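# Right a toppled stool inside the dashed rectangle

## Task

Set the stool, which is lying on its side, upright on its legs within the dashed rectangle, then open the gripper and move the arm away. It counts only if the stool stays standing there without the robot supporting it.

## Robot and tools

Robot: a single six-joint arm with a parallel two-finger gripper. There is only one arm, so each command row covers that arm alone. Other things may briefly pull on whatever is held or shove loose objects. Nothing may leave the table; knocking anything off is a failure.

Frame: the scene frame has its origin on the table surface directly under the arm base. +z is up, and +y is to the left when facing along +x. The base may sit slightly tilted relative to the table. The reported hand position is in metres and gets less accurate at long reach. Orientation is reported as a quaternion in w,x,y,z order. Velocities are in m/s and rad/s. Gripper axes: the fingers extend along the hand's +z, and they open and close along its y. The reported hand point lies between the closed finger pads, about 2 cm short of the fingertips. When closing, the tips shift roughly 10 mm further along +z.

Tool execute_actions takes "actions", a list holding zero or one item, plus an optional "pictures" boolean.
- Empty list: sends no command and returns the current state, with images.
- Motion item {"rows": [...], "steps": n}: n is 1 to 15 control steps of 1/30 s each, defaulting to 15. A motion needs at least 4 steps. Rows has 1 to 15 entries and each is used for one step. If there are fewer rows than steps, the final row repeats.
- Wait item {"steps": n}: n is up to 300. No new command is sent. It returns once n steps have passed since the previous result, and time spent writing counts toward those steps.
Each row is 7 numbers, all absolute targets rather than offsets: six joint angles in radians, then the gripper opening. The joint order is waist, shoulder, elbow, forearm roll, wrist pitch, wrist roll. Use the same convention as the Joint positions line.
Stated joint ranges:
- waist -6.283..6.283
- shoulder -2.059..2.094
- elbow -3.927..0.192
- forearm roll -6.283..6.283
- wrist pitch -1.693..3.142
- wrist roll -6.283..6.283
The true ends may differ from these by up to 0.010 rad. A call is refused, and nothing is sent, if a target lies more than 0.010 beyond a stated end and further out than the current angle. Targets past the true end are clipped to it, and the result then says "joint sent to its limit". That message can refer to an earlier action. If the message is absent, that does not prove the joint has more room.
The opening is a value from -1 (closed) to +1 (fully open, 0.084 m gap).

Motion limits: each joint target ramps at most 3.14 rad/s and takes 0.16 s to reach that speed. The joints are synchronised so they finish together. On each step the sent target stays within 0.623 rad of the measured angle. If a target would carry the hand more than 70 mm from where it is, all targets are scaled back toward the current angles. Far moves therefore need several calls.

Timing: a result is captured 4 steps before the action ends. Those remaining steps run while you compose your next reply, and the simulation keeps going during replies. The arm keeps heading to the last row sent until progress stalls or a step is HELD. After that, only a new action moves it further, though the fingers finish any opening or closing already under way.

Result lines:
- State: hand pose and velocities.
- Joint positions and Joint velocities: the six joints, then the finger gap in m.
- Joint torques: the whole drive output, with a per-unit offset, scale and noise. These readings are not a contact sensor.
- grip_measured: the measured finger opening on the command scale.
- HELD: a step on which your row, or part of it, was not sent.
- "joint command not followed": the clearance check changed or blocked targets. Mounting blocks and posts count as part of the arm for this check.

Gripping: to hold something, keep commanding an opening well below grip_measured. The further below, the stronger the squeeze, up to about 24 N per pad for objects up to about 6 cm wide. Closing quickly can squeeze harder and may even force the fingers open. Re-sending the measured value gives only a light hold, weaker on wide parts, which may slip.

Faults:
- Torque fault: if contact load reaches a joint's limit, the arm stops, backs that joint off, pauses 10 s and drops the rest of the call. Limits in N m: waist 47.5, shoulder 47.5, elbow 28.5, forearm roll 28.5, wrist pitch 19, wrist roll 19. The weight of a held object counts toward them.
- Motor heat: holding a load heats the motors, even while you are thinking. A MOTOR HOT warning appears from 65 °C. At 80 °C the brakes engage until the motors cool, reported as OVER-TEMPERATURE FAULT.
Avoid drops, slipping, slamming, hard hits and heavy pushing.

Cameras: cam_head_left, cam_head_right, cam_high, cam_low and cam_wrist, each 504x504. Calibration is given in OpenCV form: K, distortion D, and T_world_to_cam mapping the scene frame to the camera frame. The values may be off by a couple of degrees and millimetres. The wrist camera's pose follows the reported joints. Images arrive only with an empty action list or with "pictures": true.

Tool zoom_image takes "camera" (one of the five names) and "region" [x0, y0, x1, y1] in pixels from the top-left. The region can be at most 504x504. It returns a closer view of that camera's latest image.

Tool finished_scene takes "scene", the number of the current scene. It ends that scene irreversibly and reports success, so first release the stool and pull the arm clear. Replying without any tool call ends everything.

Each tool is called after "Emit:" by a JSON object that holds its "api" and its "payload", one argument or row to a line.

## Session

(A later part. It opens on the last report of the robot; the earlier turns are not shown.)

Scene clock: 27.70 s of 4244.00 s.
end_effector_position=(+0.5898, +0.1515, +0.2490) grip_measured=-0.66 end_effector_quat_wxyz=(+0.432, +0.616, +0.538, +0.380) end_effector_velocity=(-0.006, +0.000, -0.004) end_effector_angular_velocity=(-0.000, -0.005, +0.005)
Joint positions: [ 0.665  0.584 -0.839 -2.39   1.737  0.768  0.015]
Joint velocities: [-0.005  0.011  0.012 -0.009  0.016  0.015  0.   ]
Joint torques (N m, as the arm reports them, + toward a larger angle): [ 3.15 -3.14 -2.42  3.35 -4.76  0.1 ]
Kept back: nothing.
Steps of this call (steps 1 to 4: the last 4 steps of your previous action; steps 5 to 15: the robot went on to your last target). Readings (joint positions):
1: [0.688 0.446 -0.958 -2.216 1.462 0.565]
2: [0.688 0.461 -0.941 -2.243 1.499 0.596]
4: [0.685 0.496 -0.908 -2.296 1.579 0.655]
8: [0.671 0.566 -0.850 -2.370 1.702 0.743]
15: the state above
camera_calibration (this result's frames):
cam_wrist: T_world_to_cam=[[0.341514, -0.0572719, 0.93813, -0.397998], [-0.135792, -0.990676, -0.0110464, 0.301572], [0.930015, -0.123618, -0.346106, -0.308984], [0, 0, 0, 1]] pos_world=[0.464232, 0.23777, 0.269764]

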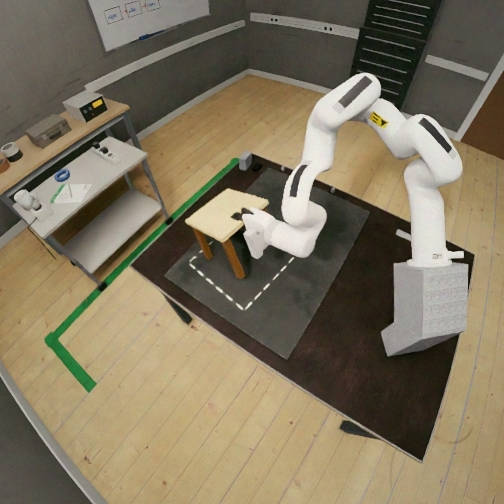

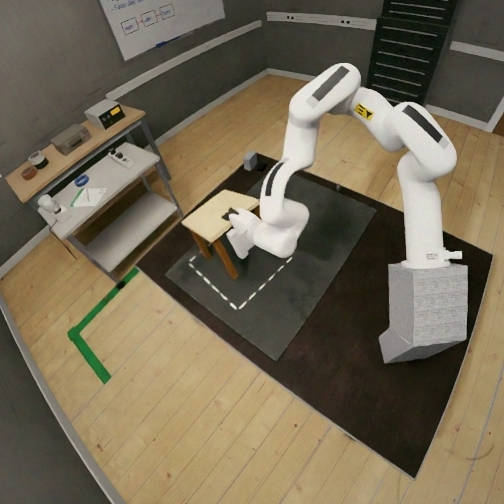

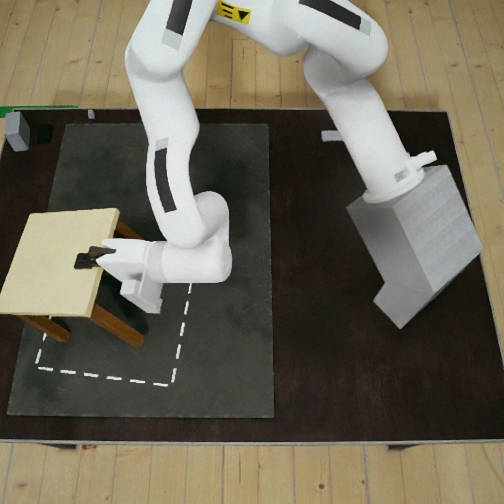

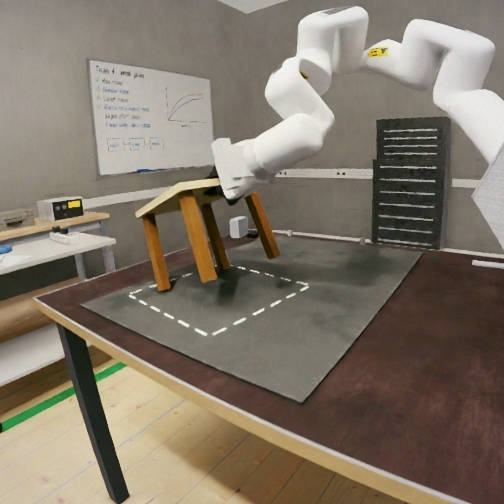

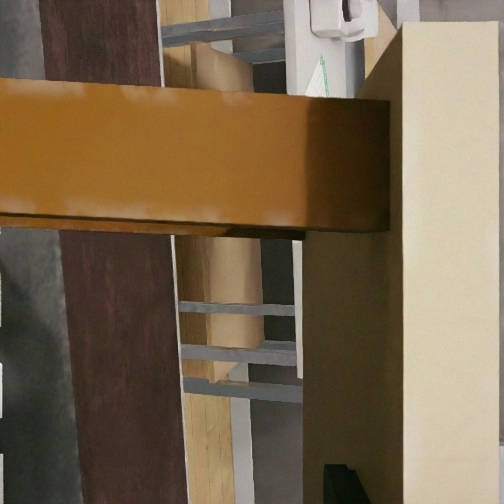

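Emit:
{"api": "execute_actions", "payload": {
  "actions": [
    {"rows": [[0.668,0.582,-0.835,-2.386,1.735,0.767,-1],[0.672,0.578,-0.834,-2.382,1.734,0.765,-1],[0.676,0.574,-0.833,-2.379,1.733,0.762,-1],[0.680,0.570,-0.831,-2.375,1.732,0.760,-1],[0.685,0.566,-0.830,-2.371,1.730,0.757,-1]], "steps": 15}
  ],
  "pictures": true
}}

Scene clock: 28.53 s of 4244.00 s.
end_effector_position=(+0.5866, +0.1515, +0.2516) grip_measured=-0.65 end_effector_quat_wxyz=(+0.429, +0.617, +0.543, +0.375) end_effector_velocity=(+0.000, +0.006, +0.021) end_effector_angular_velocity=(+0.006, -0.021, +0.012)
Joint positions: [ 0.678  0.571 -0.83  -2.369  1.726  0.758  0.015]
Joint velocities: [ 0.039 -0.024  0.012  0.011  0.002 -0.016 -0.006]
Joint torques (N m, as the arm reports them, + toward a larger angle): [ 20.32 -10.2   -3.    -1.44   0.45  -0.54]
Steps of this call (steps 1 to 14: the robot went on to your last target; steps 15 to 25: the first 11 steps of this action). Readings (joint positions):
15: [0.665 0.586 -0.837 -2.390 1.740 0.770]
16: [0.665 0.585 -0.837 -2.390 1.740 0.770]
18: [0.667 0.583 -0.836 -2.386 1.737 0.767]
22: [0.674 0.574 -0.832 -2.373 1.728 0.761]
25: the state above
camera_calibration (this result's frames):
cam_wrist: T_world_to_cam=[[0.355671, -0.0522452, 0.93315, -0.407185], [-0.132426, -0.99118, -0.00501974, 0.297729], [0.925182, -0.121788, -0.359453, -0.299198], [0, 0, 0, 1]] pos_world=[0.461064, 0.23739, 0.273912]

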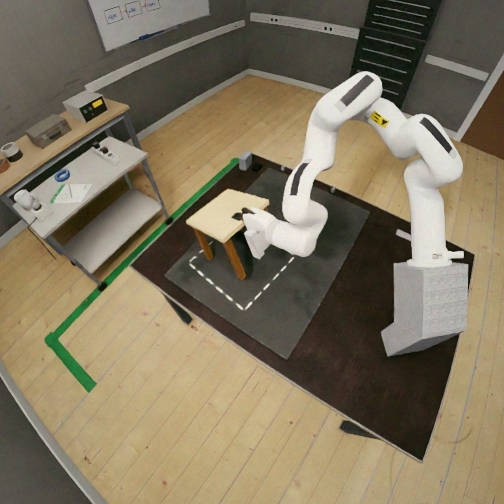

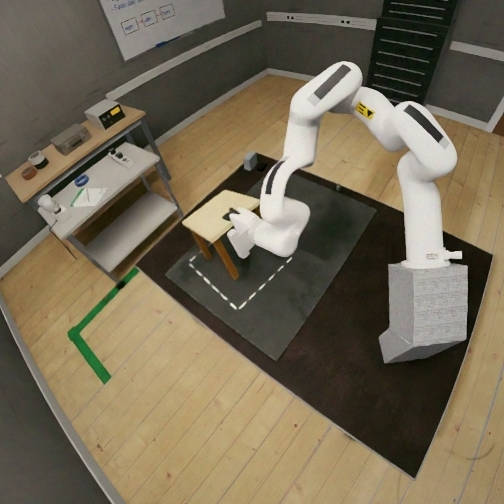

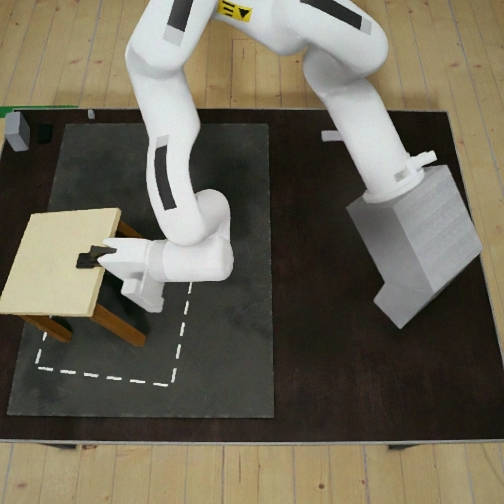

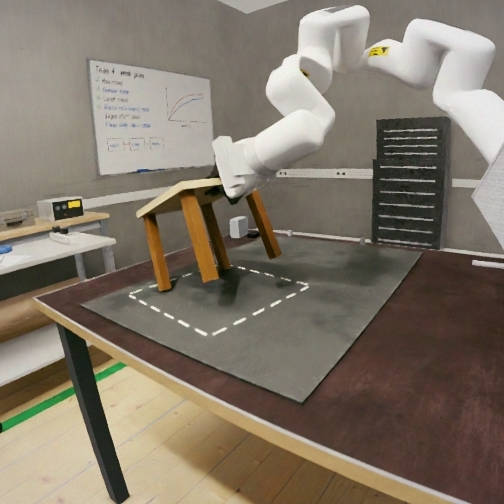

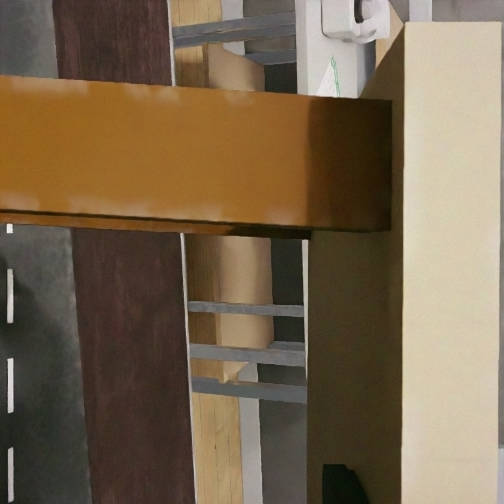

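Emit:
{"api": "execute_actions", "payload": {
  "actions": [
    {"steps": 15}
  ],
  "pictures": true
}}

Scene clock: 29.03 s of 4244.00 s.
end_effector_position=(+0.5876, +0.1525, +0.2562) grip_measured=-0.67 end_effector_quat_wxyz=(+0.430, +0.616, +0.541, +0.378) end_effector_velocity=(+0.007, -0.001, +0.008) end_effector_angular_velocity=(+0.009, -0.019, -0.012)
Joint positions: [ 0.684  0.567 -0.829 -2.37   1.729  0.757  0.015]
Joint velocities: [ 0.004 -0.007 -0.008 -0.005  0.007  0.003  0.   ]
Joint torques (N m, as the arm reports them, + toward a larger angle): [ 23.24 -12.89  -4.84  -3.23   2.1   -0.15]
Kept back: nothing.
Steps of this call (steps 1 to 4: the last 4 steps of your previous action; steps 5 to 15: the robot went on to your last target). Readings (joint positions):
1: [0.679 0.570 -0.830 -2.369 1.726 0.758]
2: [0.680 0.569 -0.829 -2.369 1.727 0.758]
4: [0.681 0.569 -0.829 -2.369 1.727 0.757]
8: [0.683 0.568 -0.828 -2.369 1.728 0.757]
15: the state above
The arm was judged still, so your last target was given up. Only a new action makes it travel on or press farther. Fingers that are still opening or closing keep moving.
camera_calibration (this result's frames):
cam_wrist: T_world_to_cam=[[0.348267, -0.0543533, 0.935818, -0.407763], [-0.13173, -0.991249, -0.00854926, 0.299344], [0.928093, -0.120298, -0.35238, -0.302091], [0, 0, 0, 1]] pos_world=[0.461811, 0.23822, 0.2777]

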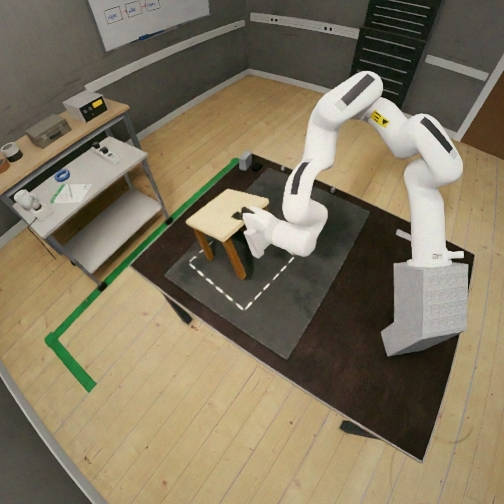

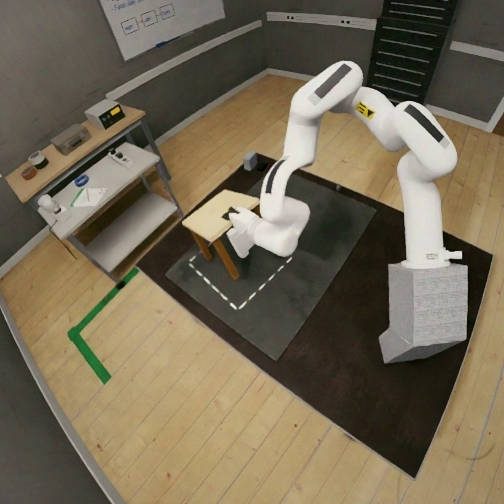

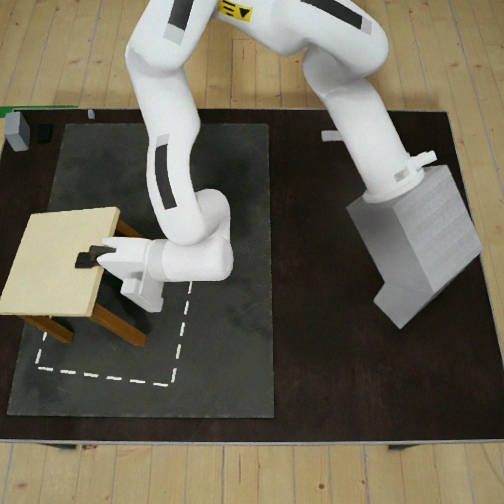

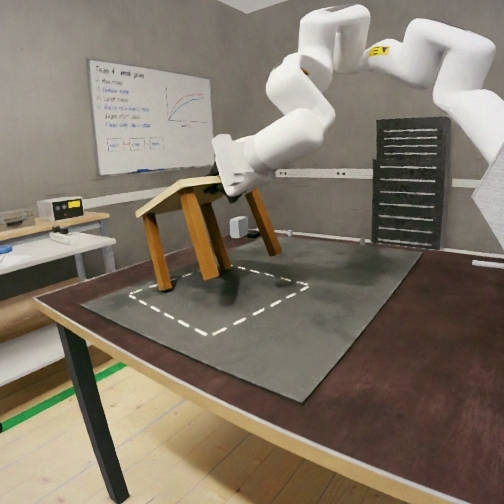

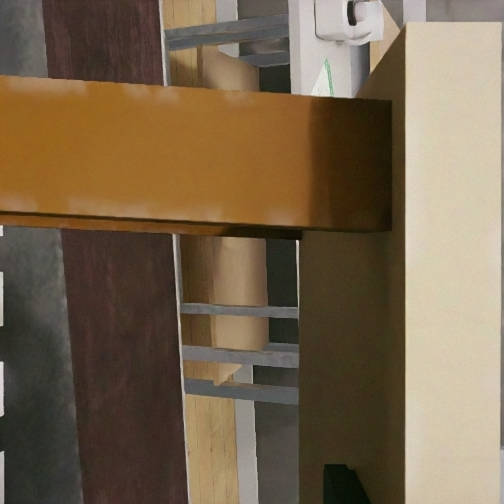

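Emit:
{"api": "zoom_image", "payload": {
  "camera": "cam_high",
  "region": [0, 200, 220, 400]
}}

Emit:
{"api": "zoom_image", "payload": {
  "camera": "cam_low",
  "region": [110, 160, 330, 350]
}}

Region (0, 200, 220, 400) of cam_high's 504x504 image, scaled by 2.291, with more detail than that image has; it fills the top 458 rows of this view, and the rest is white.

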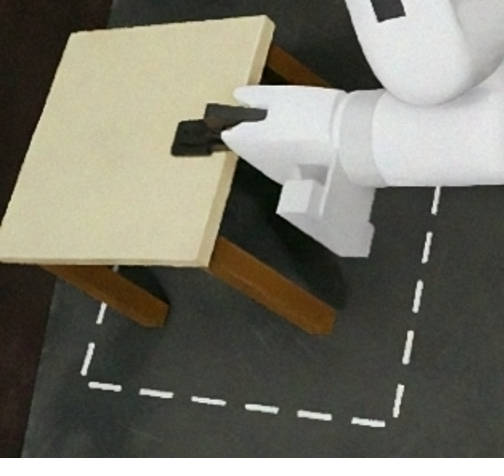

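Region (110, 160, 330, 350) of cam_low's 504x504 image, scaled by 2.291, with more detail than that image has; it fills the top 435 rows of this view, and the rest is white.

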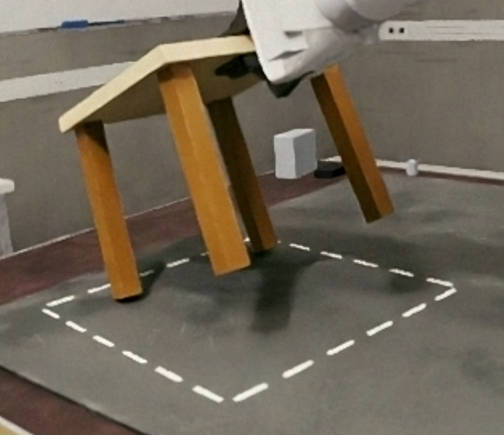

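Emit:
{"api": "execute_actions", "payload": {
  "actions": [
    {"rows": [[0.6828,0.5712,-0.8287,-2.3728,1.7350,0.7595,-1],[0.6809,0.5775,-0.8282,-2.3769,1.7440,0.7633,-1],[0.6779,0.5879,-0.8274,-2.3839,1.7589,0.7696,-1],[0.6742,0.6005,-0.8265,-2.3922,1.7769,0.7772,-1],[0.6699,0.6152,-0.8254,-2.4019,1.7978,0.7860,-1],[0.6650,0.6319,-0.8241,-2.4131,1.8218,0.7961,-1],[0.6595,0.6508,-0.8227,-2.4256,1.8487,0.8074,-1],[0.6540,0.6696,-0.8213,-2.4381,1.8757,0.8188,-1],[0.6485,0.6885,-0.8198,-2.4506,1.9026,0.8301,-1],[0.6430,0.7073,-0.8184,-2.4631,1.9295,0.8415,-1],[0.6375,0.7261,-0.8170,-2.4756,1.9565,0.8528,-1],[0.6326,0.7429,-0.8157,-2.4867,1.9804,0.8629,-1],[0.6283,0.7576,-0.8146,-2.4964,2.0014,0.8718,-1],[0.6249,0.7691,-0.8138,-2.5040,2.0178,0.8787,-1],[0.6228,0.7764,-0.8132,-2.5089,2.0283,0.8831,-1]], "steps": 15}
  ]
}}

Emit:
{"api": "execute_actions", "payload": {
  "actions": [
    {"steps": 15}
  ],
  "pictures": true
}}

Scene clock: 30.43 s of 4244.00 s.
end_effector_position=(+0.5749, +0.1541, +0.2458) grip_measured=-0.66 end_effector_quat_wxyz=(+0.455, +0.600, +0.527, +0.394) end_effector_velocity=(-0.088, +0.017, -0.051) end_effector_angular_velocity=(-0.066, -0.444, +0.000)
Joint positions: [ 0.663  0.647 -0.822 -2.425  1.847  0.806  0.015]
Joint velocities: [-0.117  0.484  0.052 -0.332  0.717  0.29   0.003]
Joint torques (N m, as the arm reports them, + toward a larger angle): [14.58 -9.5  -4.94 -1.57  0.17 -0.17]
Steps of this call (steps 1 to 31: nothing new was sent; steps 32 to 42: the first 11 steps of this action). Readings (joint positions):
32: [0.685 0.566 -0.830 -2.371 1.730 0.757]
33: [0.685 0.567 -0.830 -2.371 1.731 0.757]
35: [0.683 0.571 -0.830 -2.374 1.737 0.760]
39: [0.673 0.604 -0.827 -2.395 1.783 0.780]
42: the state above

Scene clock: 30.93 s of 4244.00 s.
end_effector_position=(+0.5502, +0.1573, +0.2297) grip_measured=-0.66 end_effector_quat_wxyz=(+0.483, +0.577, +0.503, +0.425) end_effector_velocity=(-0.002, -0.001, -0.001) end_effector_angular_velocity=(-0.000, -0.006, -0.002)
Joint positions: [ 0.623  0.776 -0.815 -2.509  2.026  0.883  0.015]
Joint velocities: [-0.003  0.006  0.003 -0.003  0.013  0.006 -0.   ]
Joint torques (N m, as the arm reports them, + toward a larger angle): [ 14.83 -10.86  -3.57  -0.81   0.07  -0.28]
Kept back: nothing.
Steps of this call (steps 1 to 4: the last 4 steps of your previous action; steps 5 to 15: the robot went on to your last target). Readings (joint positions):
1: [0.659 0.663 -0.820 -2.436 1.872 0.816]
2: [0.654 0.681 -0.819 -2.448 1.897 0.826]
4: [0.644 0.715 -0.816 -2.471 1.947 0.847]
8: [0.628 0.764 -0.811 -2.501 2.013 0.875]
15: the state above
camera_calibration (this result's frames):
cam_wrist: T_world_to_cam=[[0.178206, -0.0371003, 0.983294, -0.289738], [-0.134379, -0.990844, -0.0130311, 0.30144], [0.974774, -0.129812, -0.18156, -0.339525], [0, 0, 0, 1]] pos_world=[0.4231, 0.243856, 0.227181]

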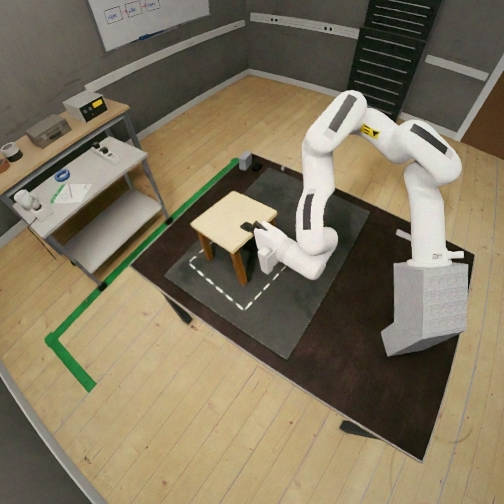

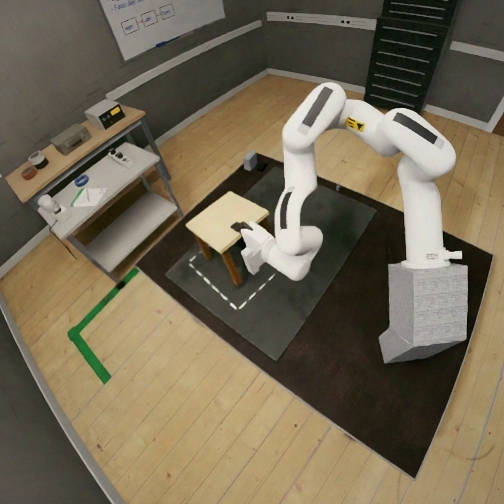

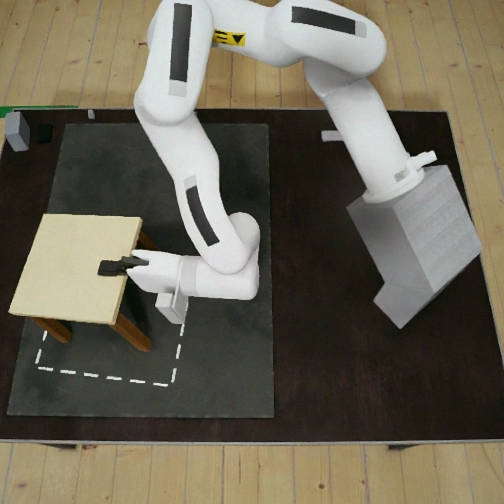

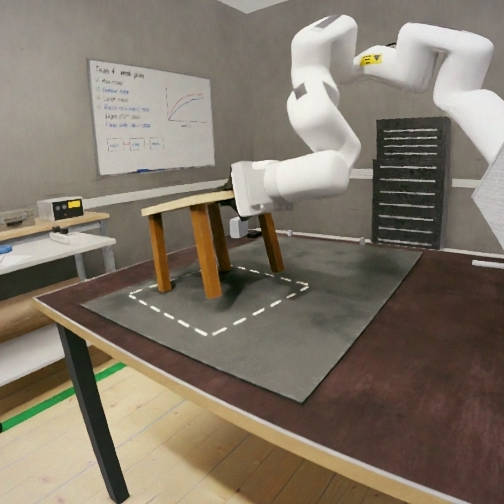

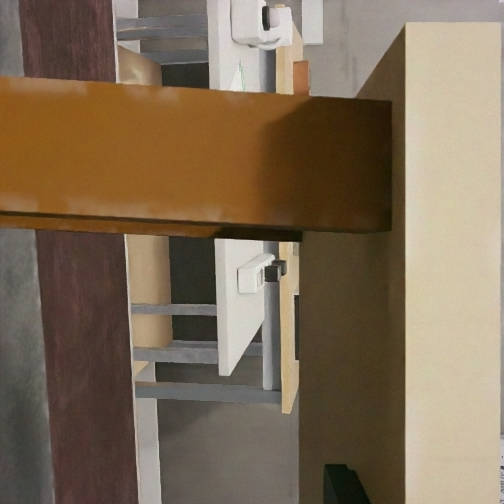

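Emit:
{"api": "execute_actions", "payload": {
  "actions": [
    {"rows": [[0.6202,0.7826,-0.8143,-2.5137,2.0368,0.8839,-1],[0.6158,0.7932,-0.8163,-2.5219,2.0511,0.8852,-1],[0.6093,0.8080,-0.8193,-2.5336,2.0711,0.8870,-1],[0.6016,0.8254,-0.8229,-2.5473,2.0940,0.8891,-1],[0.5925,0.8454,-0.8274,-2.5632,2.1199,0.8915,-1],[0.5829,0.8657,-0.8321,-2.5795,2.1458,0.8939,-1],[0.5728,0.8865,-0.8371,-2.5964,2.1719,0.8963,-1],[0.5622,0.9077,-0.8425,-2.6137,2.1980,0.8986,-1],[0.5510,0.9294,-0.8482,-2.6316,2.2243,0.9010,-1],[0.5408,0.9490,-0.8536,-2.6478,2.2477,0.9031,-1],[0.5315,0.9664,-0.8584,-2.6624,2.2682,0.9049,-1],[0.5233,0.9815,-0.8628,-2.6751,2.2859,0.9065,-1],[0.5163,0.9943,-0.8666,-2.6858,2.3006,0.9078,-1],[0.5113,1.0033,-0.8693,-2.6934,2.3109,0.9087,-1],[0.5077,1.0098,-0.8712,-2.6989,2.3183,0.9094,-1]], "steps": 15}
  ]
}}

Emit:
{"api": "execute_actions", "payload": {
  "actions": [
    {"steps": 15}
  ],
  "pictures": true
}}

Scene clock: 32.33 s of 4244.00 s.
end_effector_position=(+0.5356, +0.1594, +0.2177) grip_measured=-0.66 end_effector_quat_wxyz=(+0.509, +0.554, +0.488, +0.443) end_effector_velocity=(-0.084, +0.011, -0.068) end_effector_angular_velocity=(-0.071, -0.428, +0.006)
Joint positions: [ 0.574  0.882 -0.836 -2.592  2.163  0.896  0.015]
Joint velocities: [-0.287  0.58  -0.143 -0.469  0.717  0.063  0.   ]
Joint torques (N m, as the arm reports them, + toward a larger angle): [ 17.53 -11.34  -2.47  -1.24   2.01  -0.9 ]
Steps of this call (steps 1 to 15: the robot went on to your last target; steps 16 to 31: nothing new was sent; steps 32 to 42: the first 11 steps of this action). Readings (joint positions):
32: [0.623 0.776 -0.813 -2.509 2.028 0.883]
33: [0.622 0.777 -0.813 -2.509 2.029 0.883]
35: [0.620 0.784 -0.815 -2.515 2.038 0.884]
39: [0.600 0.828 -0.823 -2.549 2.096 0.890]
42: the state above

Scene clock: 32.83 s of 4244.00 s.
end_effector_position=(+0.5152, +0.1606, +0.2027) grip_measured=-0.67 end_effector_quat_wxyz=(+0.532, +0.532, +0.465, +0.466) end_effector_velocity=(-0.002, +0.000, +0.000) end_effector_angular_velocity=(+0.001, -0.006, +0.001)
Joint positions: [ 0.507  1.009 -0.871 -2.698  2.317  0.909  0.015]
Joint velocities: [-0.002  0.006 -0.    -0.007  0.009  0.001 -0.   ]
Joint torques (N m, as the arm reports them, + toward a larger angle): [ 21.42 -11.77  -0.65  -2.16   2.96  -0.64]
Kept back: nothing.
Steps of this call (steps 1 to 4: the last 4 steps of your previous action; steps 5 to 15: the robot went on to your last target). Readings (joint positions):
1: [0.564 0.902 -0.841 -2.608 2.187 0.898]
2: [0.554 0.921 -0.846 -2.624 2.211 0.900]
4: [0.535 0.957 -0.856 -2.654 2.254 0.904]
8: [0.512 1.000 -0.869 -2.689 2.304 0.908]
15: the state above
camera_calibration (this result's frames):
cam_wrist: T_world_to_cam=[[0.00706074, -0.0109183, 0.999915, -0.176288], [-0.133126, -0.99105, -0.00988142, 0.29843], [0.991074, -0.133045, -0.00845105, -0.352899], [0, 0, 0, 1]] pos_world=[0.390722, 0.246883, 0.17624]

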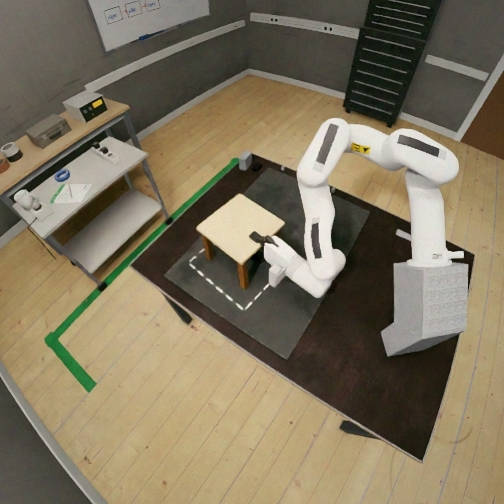

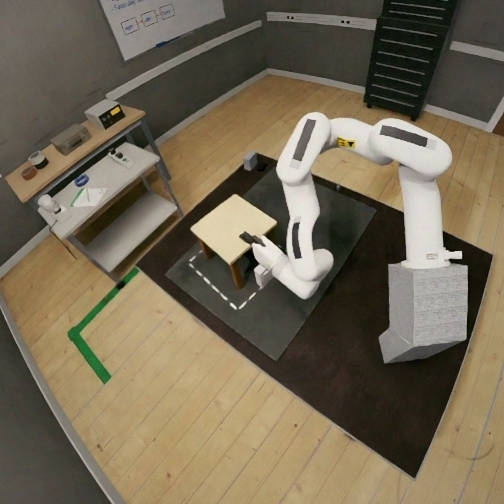

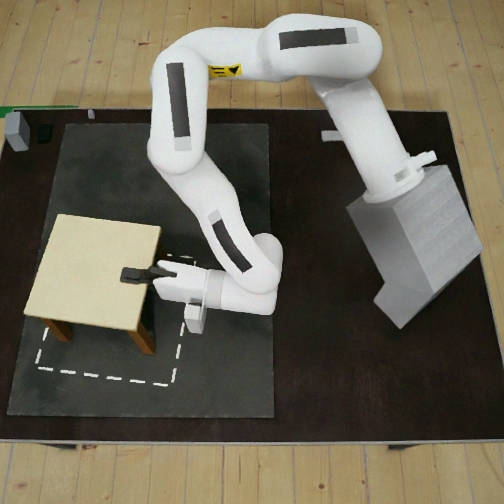

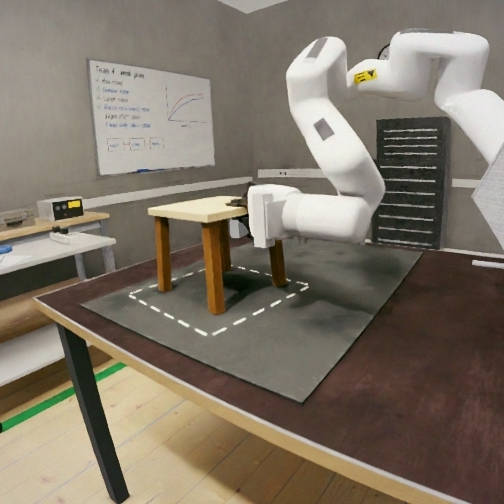

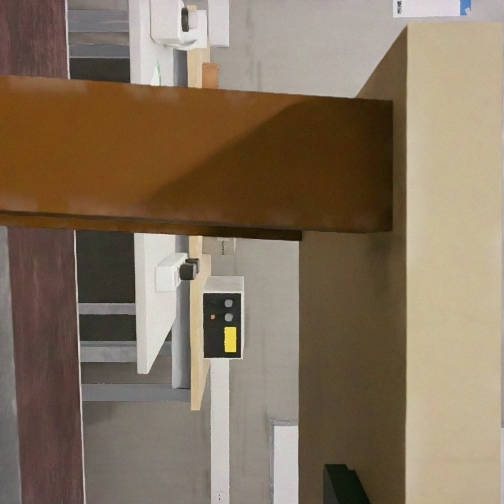

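Emit:
{"api": "execute_actions", "payload": {
  "actions": [
    {"rows": [[0.5067,1.0107,-0.8720,-2.7000,2.3184,0.9092,-1],[0.5056,1.0116,-0.8729,-2.7012,2.3185,0.9091,-1],[0.5046,1.0124,-0.8737,-2.7023,2.3186,0.9089,-1],[0.5036,1.0133,-0.8745,-2.7034,2.3187,0.9088,-1],[0.5025,1.0142,-0.8754,-2.7046,2.3189,0.9086,-1],[0.5015,1.0151,-0.8762,-2.7057,2.3190,0.9085,-1],[0.5005,1.0160,-0.8770,-2.7068,2.3191,0.9083,-1],[0.4995,1.0168,-0.8778,-2.7079,2.3192,0.9082,-1],[0.4984,1.0177,-0.8787,-2.7091,2.3193,0.9080,-1],[0.4974,1.0186,-0.8795,-2.7102,2.3194,0.9079,-1]], "steps": 15}
  ]
}}

Emit:
{"api": "execute_actions", "payload": {
  "actions": [
    {"steps": 10}
  ]
}}

Scene clock: 33.47 s of 4244.00 s.
end_effector_position=(+0.5150, +0.1612, +0.2013) grip_measured=-0.66 end_effector_quat_wxyz=(+0.532, +0.532, +0.464, +0.468) end_effector_velocity=(+0.004, -0.000, -0.004) end_effector_angular_velocity=(+0.007, -0.019, -0.008)
Joint positions: [ 0.502  1.016 -0.876 -2.707  2.322  0.908  0.015]
Joint velocities: [-0.024  0.019 -0.026 -0.035  0.014 -0.003  0.   ]
Joint torques (N m, as the arm reports them, + toward a larger angle): [18.06 -9.9  -1.45 -2.    0.34 -0.28]
Steps of this call (steps 1 to 8: the robot went on to your last target; steps 9 to 19: the first 11 steps of this action). Readings (joint positions):
9: [0.507 1.010 -0.871 -2.698 2.318 0.909]
10: [0.507 1.010 -0.871 -2.699 2.318 0.909]
12: [0.507 1.011 -0.872 -2.700 2.319 0.909]
16: [0.504 1.013 -0.874 -2.704 2.320 0.909]
19: the state above

Scene clock: 33.80 s of 4244.00 s.
end_effector_position=(+0.5151, +0.1613, +0.2007) grip_measured=-0.66 end_effector_quat_wxyz=(+0.532, +0.531, +0.464, +0.468) end_effector_velocity=(+0.000, +0.000, -0.001) end_effector_angular_velocity=(+0.001, +0.001, +0.001)
Joint positions: [ 0.499  1.018 -0.878 -2.711  2.323  0.908  0.015]
Joint velocities: [-0.001 -0.    -0.002 -0.001 -0.003  0.     0.   ]
Joint torques (N m, as the arm reports them, + toward a larger angle): [13.02 -8.95 -3.11 -1.   -2.93 -0.12]
Kept back: nothing.
Steps of this call (steps 1 to 4: the last 4 steps of your previous action; steps 5 to 10: the robot went on to your last target). Readings (joint positions):
1: [0.501 1.016 -0.877 -2.708 2.322 0.908]
2: [0.500 1.017 -0.877 -2.709 2.323 0.908]
4: [0.500 1.017 -0.878 -2.710 2.323 0.908]
8: [0.499 1.018 -0.878 -2.711 2.323 0.908]
10: the state above

Emit:
{"api": "execute_actions", "payload": {
  "actions": [
    {"rows": [[0.5005,1.0160,-0.8770,-2.7068,2.3191,0.9083,-1],[0.5015,1.0151,-0.8762,-2.7057,2.3190,0.9085,-1],[0.5015,1.0151,-0.8762,-2.7057,2.3190,0.9085,-1],[0.5015,1.0151,-0.8762,-2.7057,2.3190,0.9085,-0.8],[0.5015,1.0151,-0.8762,-2.7057,2.3190,0.9085,-0.66],[0.5015,1.0151,-0.8762,-2.7057,2.3190,0.9085,-0.6],[0.5015,1.0151,-0.8762,-2.7057,2.3190,0.9085,-0.5],[0.5015,1.0151,-0.8762,-2.7057,2.3190,0.9085,-0.35],[0.5015,1.0151,-0.8762,-2.7057,2.3190,0.9085,-0.2],[0.5015,1.0151,-0.8762,-2.7057,2.3190,0.9085,0.0],[0.5015,1.0151,-0.8762,-2.7057,2.3190,0.9085,0.2]], "steps": 15}
  ]
}}

Emit:
{"api": "execute_actions", "payload": {
  "actions": [
    {"steps": 8}
  ],
  "pictures": true
}}

Scene clock: 34.40 s of 4244.00 s.
end_effector_position=(+0.5159, +0.1607, +0.1979) grip_measured=-0.21 end_effector_quat_wxyz=(+0.531, +0.534, +0.466, +0.465) end_effector_velocity=(-0.004, -0.000, +0.001) end_effector_angular_velocity=(-0.004, +0.001, +0.007)
Joint positions: [ 0.498  1.016 -0.88  -2.705  2.313  0.908  0.035]
Joint velocities: [ 0.002 -0.     0.013  0.001  0.007 -0.001  0.217]
Joint torques (N m, as the arm reports them, + toward a larger angle): [20.22 -9.99 -0.1  -1.79  1.77 -0.18]
Steps of this call (steps 1 to 7: the robot went on to your last target; steps 8 to 18: the first 11 steps of this action). Readings (joint positions):
8: [0.499 1.018 -0.879 -2.711 2.323 0.908]
9: [0.499 1.018 -0.879 -2.710 2.322 0.908]
11: [0.500 1.017 -0.878 -2.708 2.321 0.908]
15: [0.501 1.016 -0.878 -2.706 2.318 0.909]
18: the state above

Scene clock: 34.67 s of 4244.00 s.
end_effector_position=(+0.5151, +0.1610, +0.2000) grip_measured=+0.18 end_effector_quat_wxyz=(+0.531, +0.532, +0.465, +0.466) end_effector_velocity=(-0.001, +0.001, +0.005) end_effector_angular_velocity=(+0.003, -0.011, +0.002)
Joint positions: [ 0.501  1.015 -0.877 -2.705  2.318  0.908  0.052]
Joint velocities: [ 0.007 -0.     0.005 -0.002  0.011  0.     0.004]
Joint torques (N m, as the arm reports them, + toward a larger angle): [ 19.32 -10.15  -0.09  -1.68   1.6   -0.27]
Kept back: nothing.
Steps of this call (steps 1 to 4: the last 4 steps of your previous action; steps 5 to 8: the robot went on to your last target). Readings (joint positions):
1: [0.498 1.016 -0.880 -2.705 2.313 0.908]
2: [0.498 1.016 -0.879 -2.705 2.314 0.908]
4: [0.499 1.016 -0.878 -2.705 2.315 0.908]
8: the state above
camera_calibration (this result's frames):
cam_wrist: T_world_to_cam=[[0.00720876, -0.0114619, 0.999908, -0.17351], [-0.132407, -0.991141, -0.0104069, 0.298528], [0.991169, -0.13232, -0.00866253, -0.352891], [0, 0, 0, 1]] pos_world=[0.390552, 0.2472, 0.173544]

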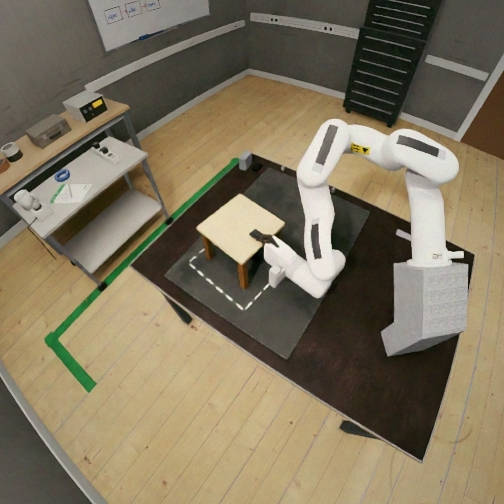

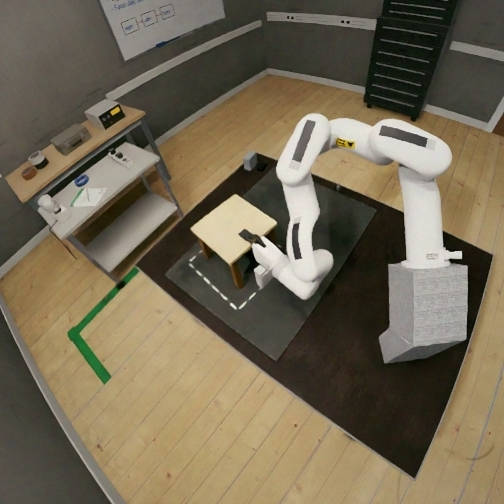

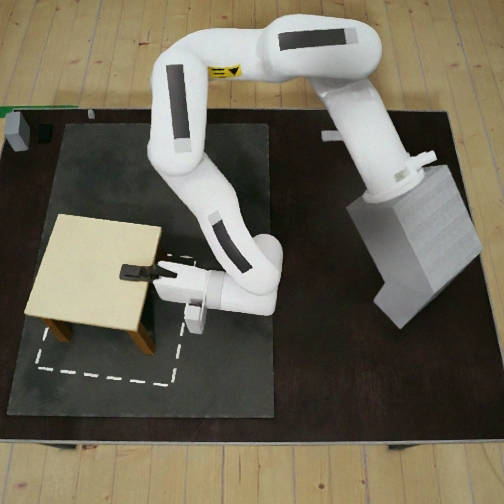

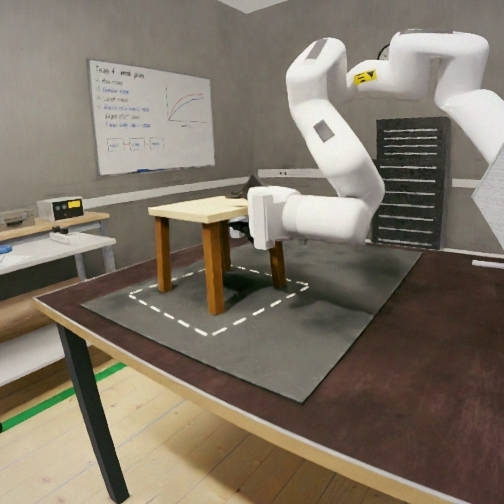

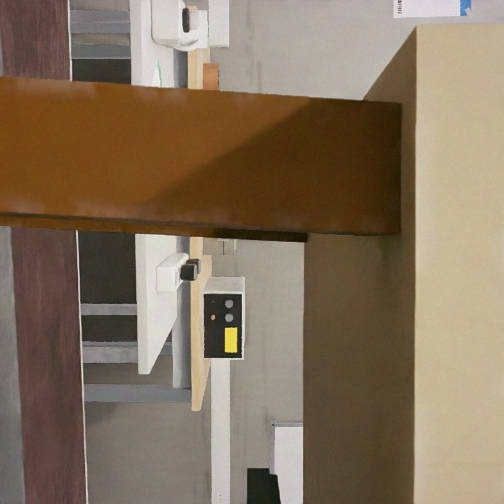

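Emit:
{"api": "execute_actions", "payload": {
  "actions": [
    {"rows": [[0.506,1.020,-0.876,-2.697,2.322,0.914,0.5],[0.514,1.028,-0.876,-2.683,2.328,0.923,0.8],[0.525,1.040,-0.876,-2.662,2.336,0.936,1],[0.538,1.053,-0.876,-2.639,2.345,0.951,1],[0.552,1.067,-0.876,-2.614,2.355,0.967,1],[0.566,1.082,-0.875,-2.588,2.366,0.984,1],[0.580,1.097,-0.875,-2.562,2.376,1.000,1],[0.594,1.111,-0.875,-2.536,2.386,1.017,1],[0.608,1.126,-0.875,-2.510,2.396,1.033,1],[0.622,1.141,-0.875,-2.484,2.406,1.049,1],[0.636,1.155,-0.875,-2.459,2.416,1.066,1],[0.650,1.170,-0.874,-2.433,2.427,1.082,1],[0.662,1.180,-0.874,-2.414,2.434,1.094,1],[0.672,1.186,-0.874,-2.400,2.439,1.103,1],[0.680,1.190,-0.874,-2.392,2.442,1.108,1]], "steps": 15}
  ]
}}

Emit:
{"api": "execute_actions", "payload": {
  "actions": [
    {"steps": 8}
  ],
  "pictures": true
}}

Scene clock: 36.13 s of 4244.00 s.
end_effector_position=(+0.4798, +0.1701, +0.1996) grip_measured=+0.99 end_effector_quat_wxyz=(+0.527, +0.538, +0.465, +0.465) end_effector_velocity=(-0.189, +0.036, -0.001) end_effector_angular_velocity=(+0.008, +0.034, +0.002)
Joint positions: [ 0.576  1.093 -0.875 -2.569  2.373  0.995  0.084]
Joint velocities: [0.394 0.413 0.008 0.719 0.278 0.452 0.004]
Joint torques (N m, as the arm reports them, + toward a larger angle): [19.22 -9.47 -0.03 -1.27  1.89 -0.21]
Steps of this call (steps 1 to 15: the robot went on to your last target; steps 16 to 33: nothing new was sent; steps 34 to 44: the first 11 steps of this action). Readings (joint positions):
34: [0.502 1.015 -0.876 -2.706 2.319 0.909]
35: [0.502 1.016 -0.876 -2.705 2.319 0.909]
37: [0.507 1.020 -0.877 -2.695 2.323 0.915]
41: [0.539 1.054 -0.876 -2.636 2.346 0.953]
44: the state above

Scene clock: 36.40 s of 4244.00 s.
end_effector_position=(+0.4382, +0.1764, +0.2042) grip_measured=+1.00 end_effector_quat_wxyz=(+0.528, +0.534, +0.465, +0.468) end_effector_velocity=(-0.048, +0.006, +0.020) end_effector_angular_velocity=(+0.006, -0.048, +0.000)
Joint positions: [ 0.67   1.183 -0.873 -2.409  2.435  1.097  0.084]
Joint velocities: [ 0.143  0.107 -0.004  0.221  0.088  0.142  0.   ]
Joint torques (N m, as the arm reports them, + toward a larger angle): [ 15.59 -12.77  -1.16  -2.04   1.89  -0.41]
Kept back: nothing.
Steps of this call (steps 1 to 4: the last 4 steps of your previous action; steps 5 to 8: the robot went on to your last target). Readings (joint positions):
1: [0.589 1.107 -0.875 -2.545 2.382 1.011]
2: [0.603 1.121 -0.875 -2.520 2.392 1.027]
4: [0.630 1.149 -0.874 -2.471 2.411 1.057]
8: the state above
camera_calibration (this result's frames):
cam_wrist: T_world_to_cam=[[0.00999862, -0.0192435, 0.999765, -0.176825], [-0.129679, -0.991396, -0.0177855, 0.304008], [0.991506, -0.129471, -0.0124081, -0.274451], [0, 0, 0, 1]] pos_world=[0.313311, 0.262456, 0.178785]

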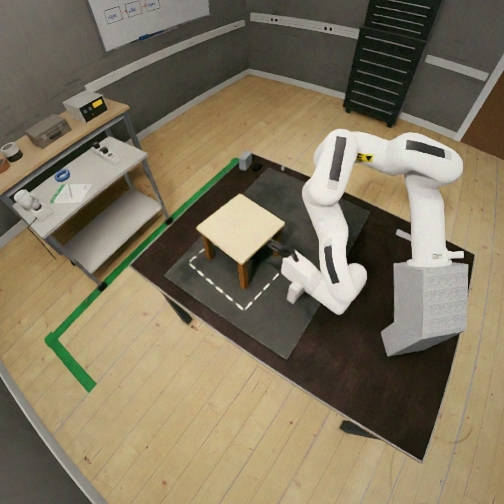

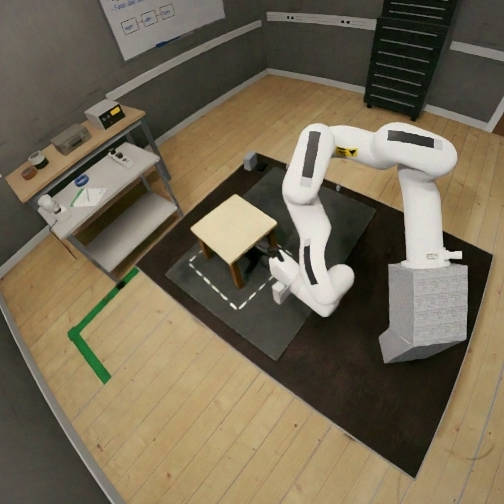

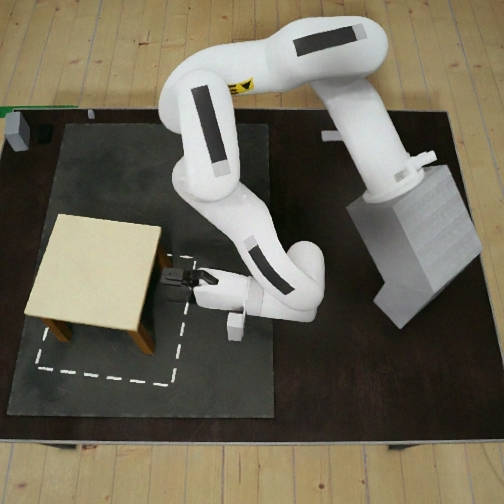

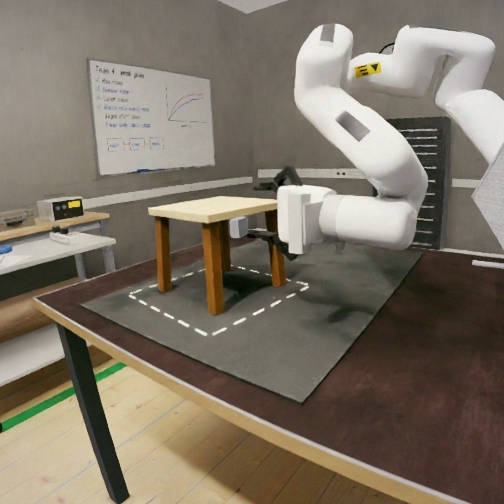

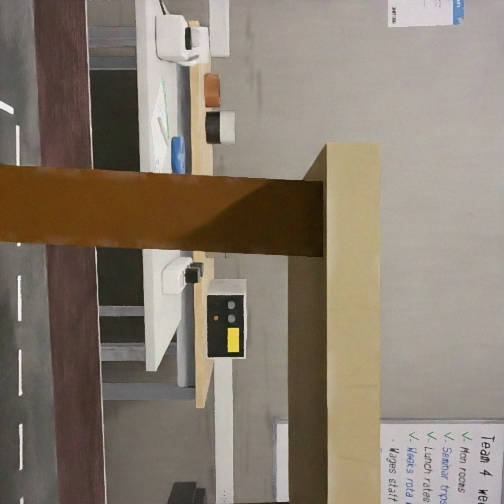

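Clear of the seat. Move further away by rotating the waist (up and to the side).

Emit:
{"api": "execute_actions", "payload": {
  "actions": [
    {"rows": [[0.70,1.19,-0.874,-2.392,2.442,1.108,1],[0.73,1.19,-0.874,-2.392,2.442,1.108,1],[0.77,1.19,-0.874,-2.392,2.442,1.108,1],[0.81,1.185,-0.874,-2.392,2.442,1.108,1],[0.855,1.18,-0.874,-2.392,2.442,1.108,1],[0.90,1.17,-0.874,-2.392,2.442,1.108,1],[0.945,1.16,-0.874,-2.392,2.442,1.108,1],[0.99,1.145,-0.874,-2.392,2.442,1.108,1],[1.035,1.13,-0.874,-2.392,2.442,1.108,1],[1.08,1.11,-0.874,-2.392,2.442,1.108,1],[1.12,1.09,-0.874,-2.392,2.442,1.108,1],[1.155,1.07,-0.874,-2.392,2.442,1.108,1],[1.18,1.055,-0.874,-2.392,2.442,1.108,1],[1.20,1.045,-0.874,-2.392,2.442,1.108,1],[1.21,1.04,-0.874,-2.392,2.442,1.108,1]], "steps": 15}
  ]
}}

Emit:
{"api": "execute_actions", "payload": {
  "actions": [
    {"steps": 14}
  ],
  "pictures": true
}}

Scene clock: 36.97 s of 4244.00 s.
end_effector_position=(+0.4246, +0.2304, +0.2874) grip_measured=+1.00 end_effector_quat_wxyz=(+0.503, +0.506, +0.426, +0.556) end_effector_velocity=(-0.034, +0.178, +0.372) end_effector_angular_velocity=(+0.520, -0.572, +0.319)
Joint positions: [ 0.882  1.167 -0.874 -2.392  2.442  1.108  0.084]
Joint velocities: [ 0.809 -0.213 -0.001  0.001  0.002 -0.001  0.   ]
Joint torques (N m, as the arm reports them, + toward a larger angle): [ 17.71 -12.45  -2.19  -1.4    2.05  -0.23]
Steps of this call (steps 1 to 6: the robot went on to your last target; steps 7 to 17: the first 11 steps of this action). Readings (joint positions):
7: [0.679 1.189 -0.874 -2.393 2.442 1.107]
8: [0.681 1.189 -0.874 -2.393 2.442 1.108]
10: [0.698 1.189 -0.874 -2.392 2.442 1.108]
14: [0.797 1.184 -0.874 -2.392 2.442 1.108]
17: the state above

Scene clock: 37.43 s of 4244.00 s.
end_effector_position=(+0.4013, +0.2776, +0.4498) grip_measured=+1.00 end_effector_quat_wxyz=(+0.456, +0.476, +0.324, +0.679) end_effector_velocity=(-0.027, +0.015, +0.087) end_effector_angular_velocity=(+0.125, -0.107, +0.062)
Joint positions: [ 1.198  1.044 -0.875 -2.392  2.442  1.108  0.084]
Joint velocities: [ 0.172 -0.068  0.009  0.004 -0.004 -0.001  0.   ]
Joint torques (N m, as the arm reports them, + toward a larger angle): [ 11.49 -10.97  -4.43  -1.38   1.74  -0.23]
Kept back: nothing.
Steps of this call (steps 1 to 4: the last 4 steps of your previous action; steps 5 to 14: the robot went on to your last target). Readings (joint positions):
1: [0.909 1.159 -0.874 -2.392 2.442 1.108]
2: [0.935 1.150 -0.874 -2.392 2.442 1.108]
4: [0.987 1.131 -0.874 -2.392 2.442 1.108]
8: [1.088 1.089 -0.874 -2.392 2.442 1.108]
14: the state above
camera_calibration (this result's frames):
cam_wrist: T_world_to_cam=[[-0.302308, -0.381337, 0.873609, -0.137462], [0.1327, -0.924403, -0.357588, 0.432836], [0.943928, 0.00782638, 0.330058, -0.394832], [0, 0, 0, 1]] pos_world=[0.2737, 0.350785, 0.405182]

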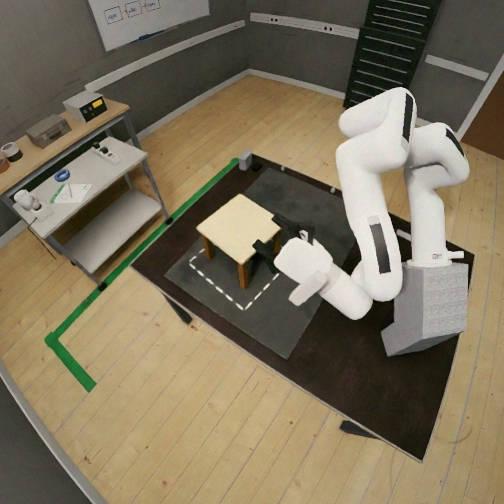

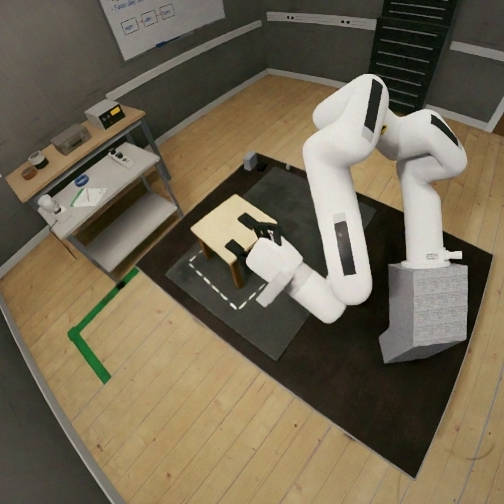

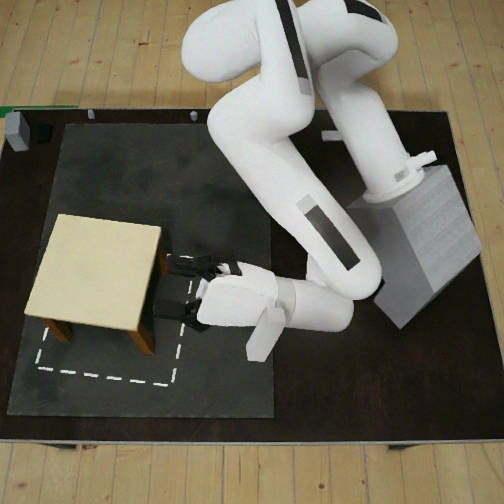

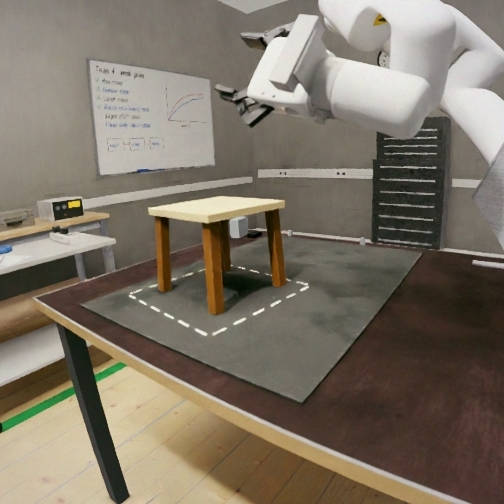

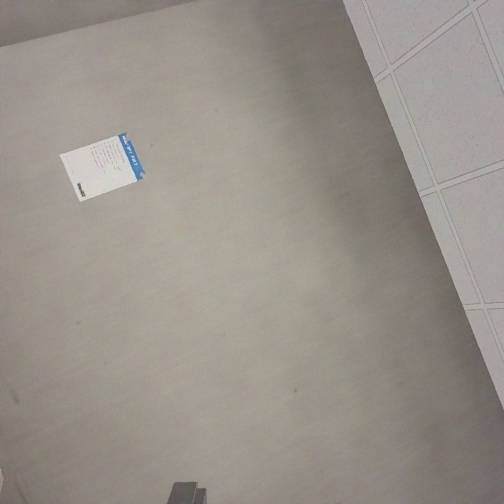

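Emit:
{"api": "zoom_image", "payload": {
  "camera": "cam_low",
  "region": [110, 180, 330, 350]
}}

Region (110, 180, 330, 350) of cam_low's 504x504 image, scaled by 2.291, with more detail than that image has; it fills the top 389 rows of this view, and the rest is white.

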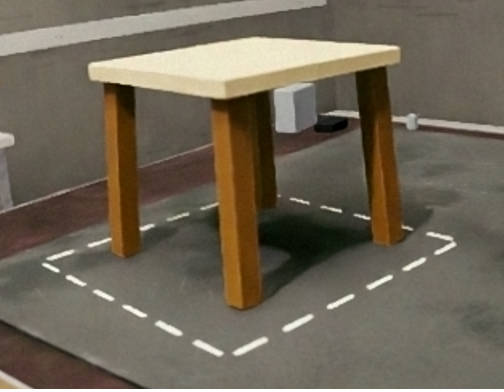

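All four feet are inside the rectangle.

Emit:
{"api": "finished_scene", "payload": {
  "scene": 1
}}

The scene is finished: the task was done.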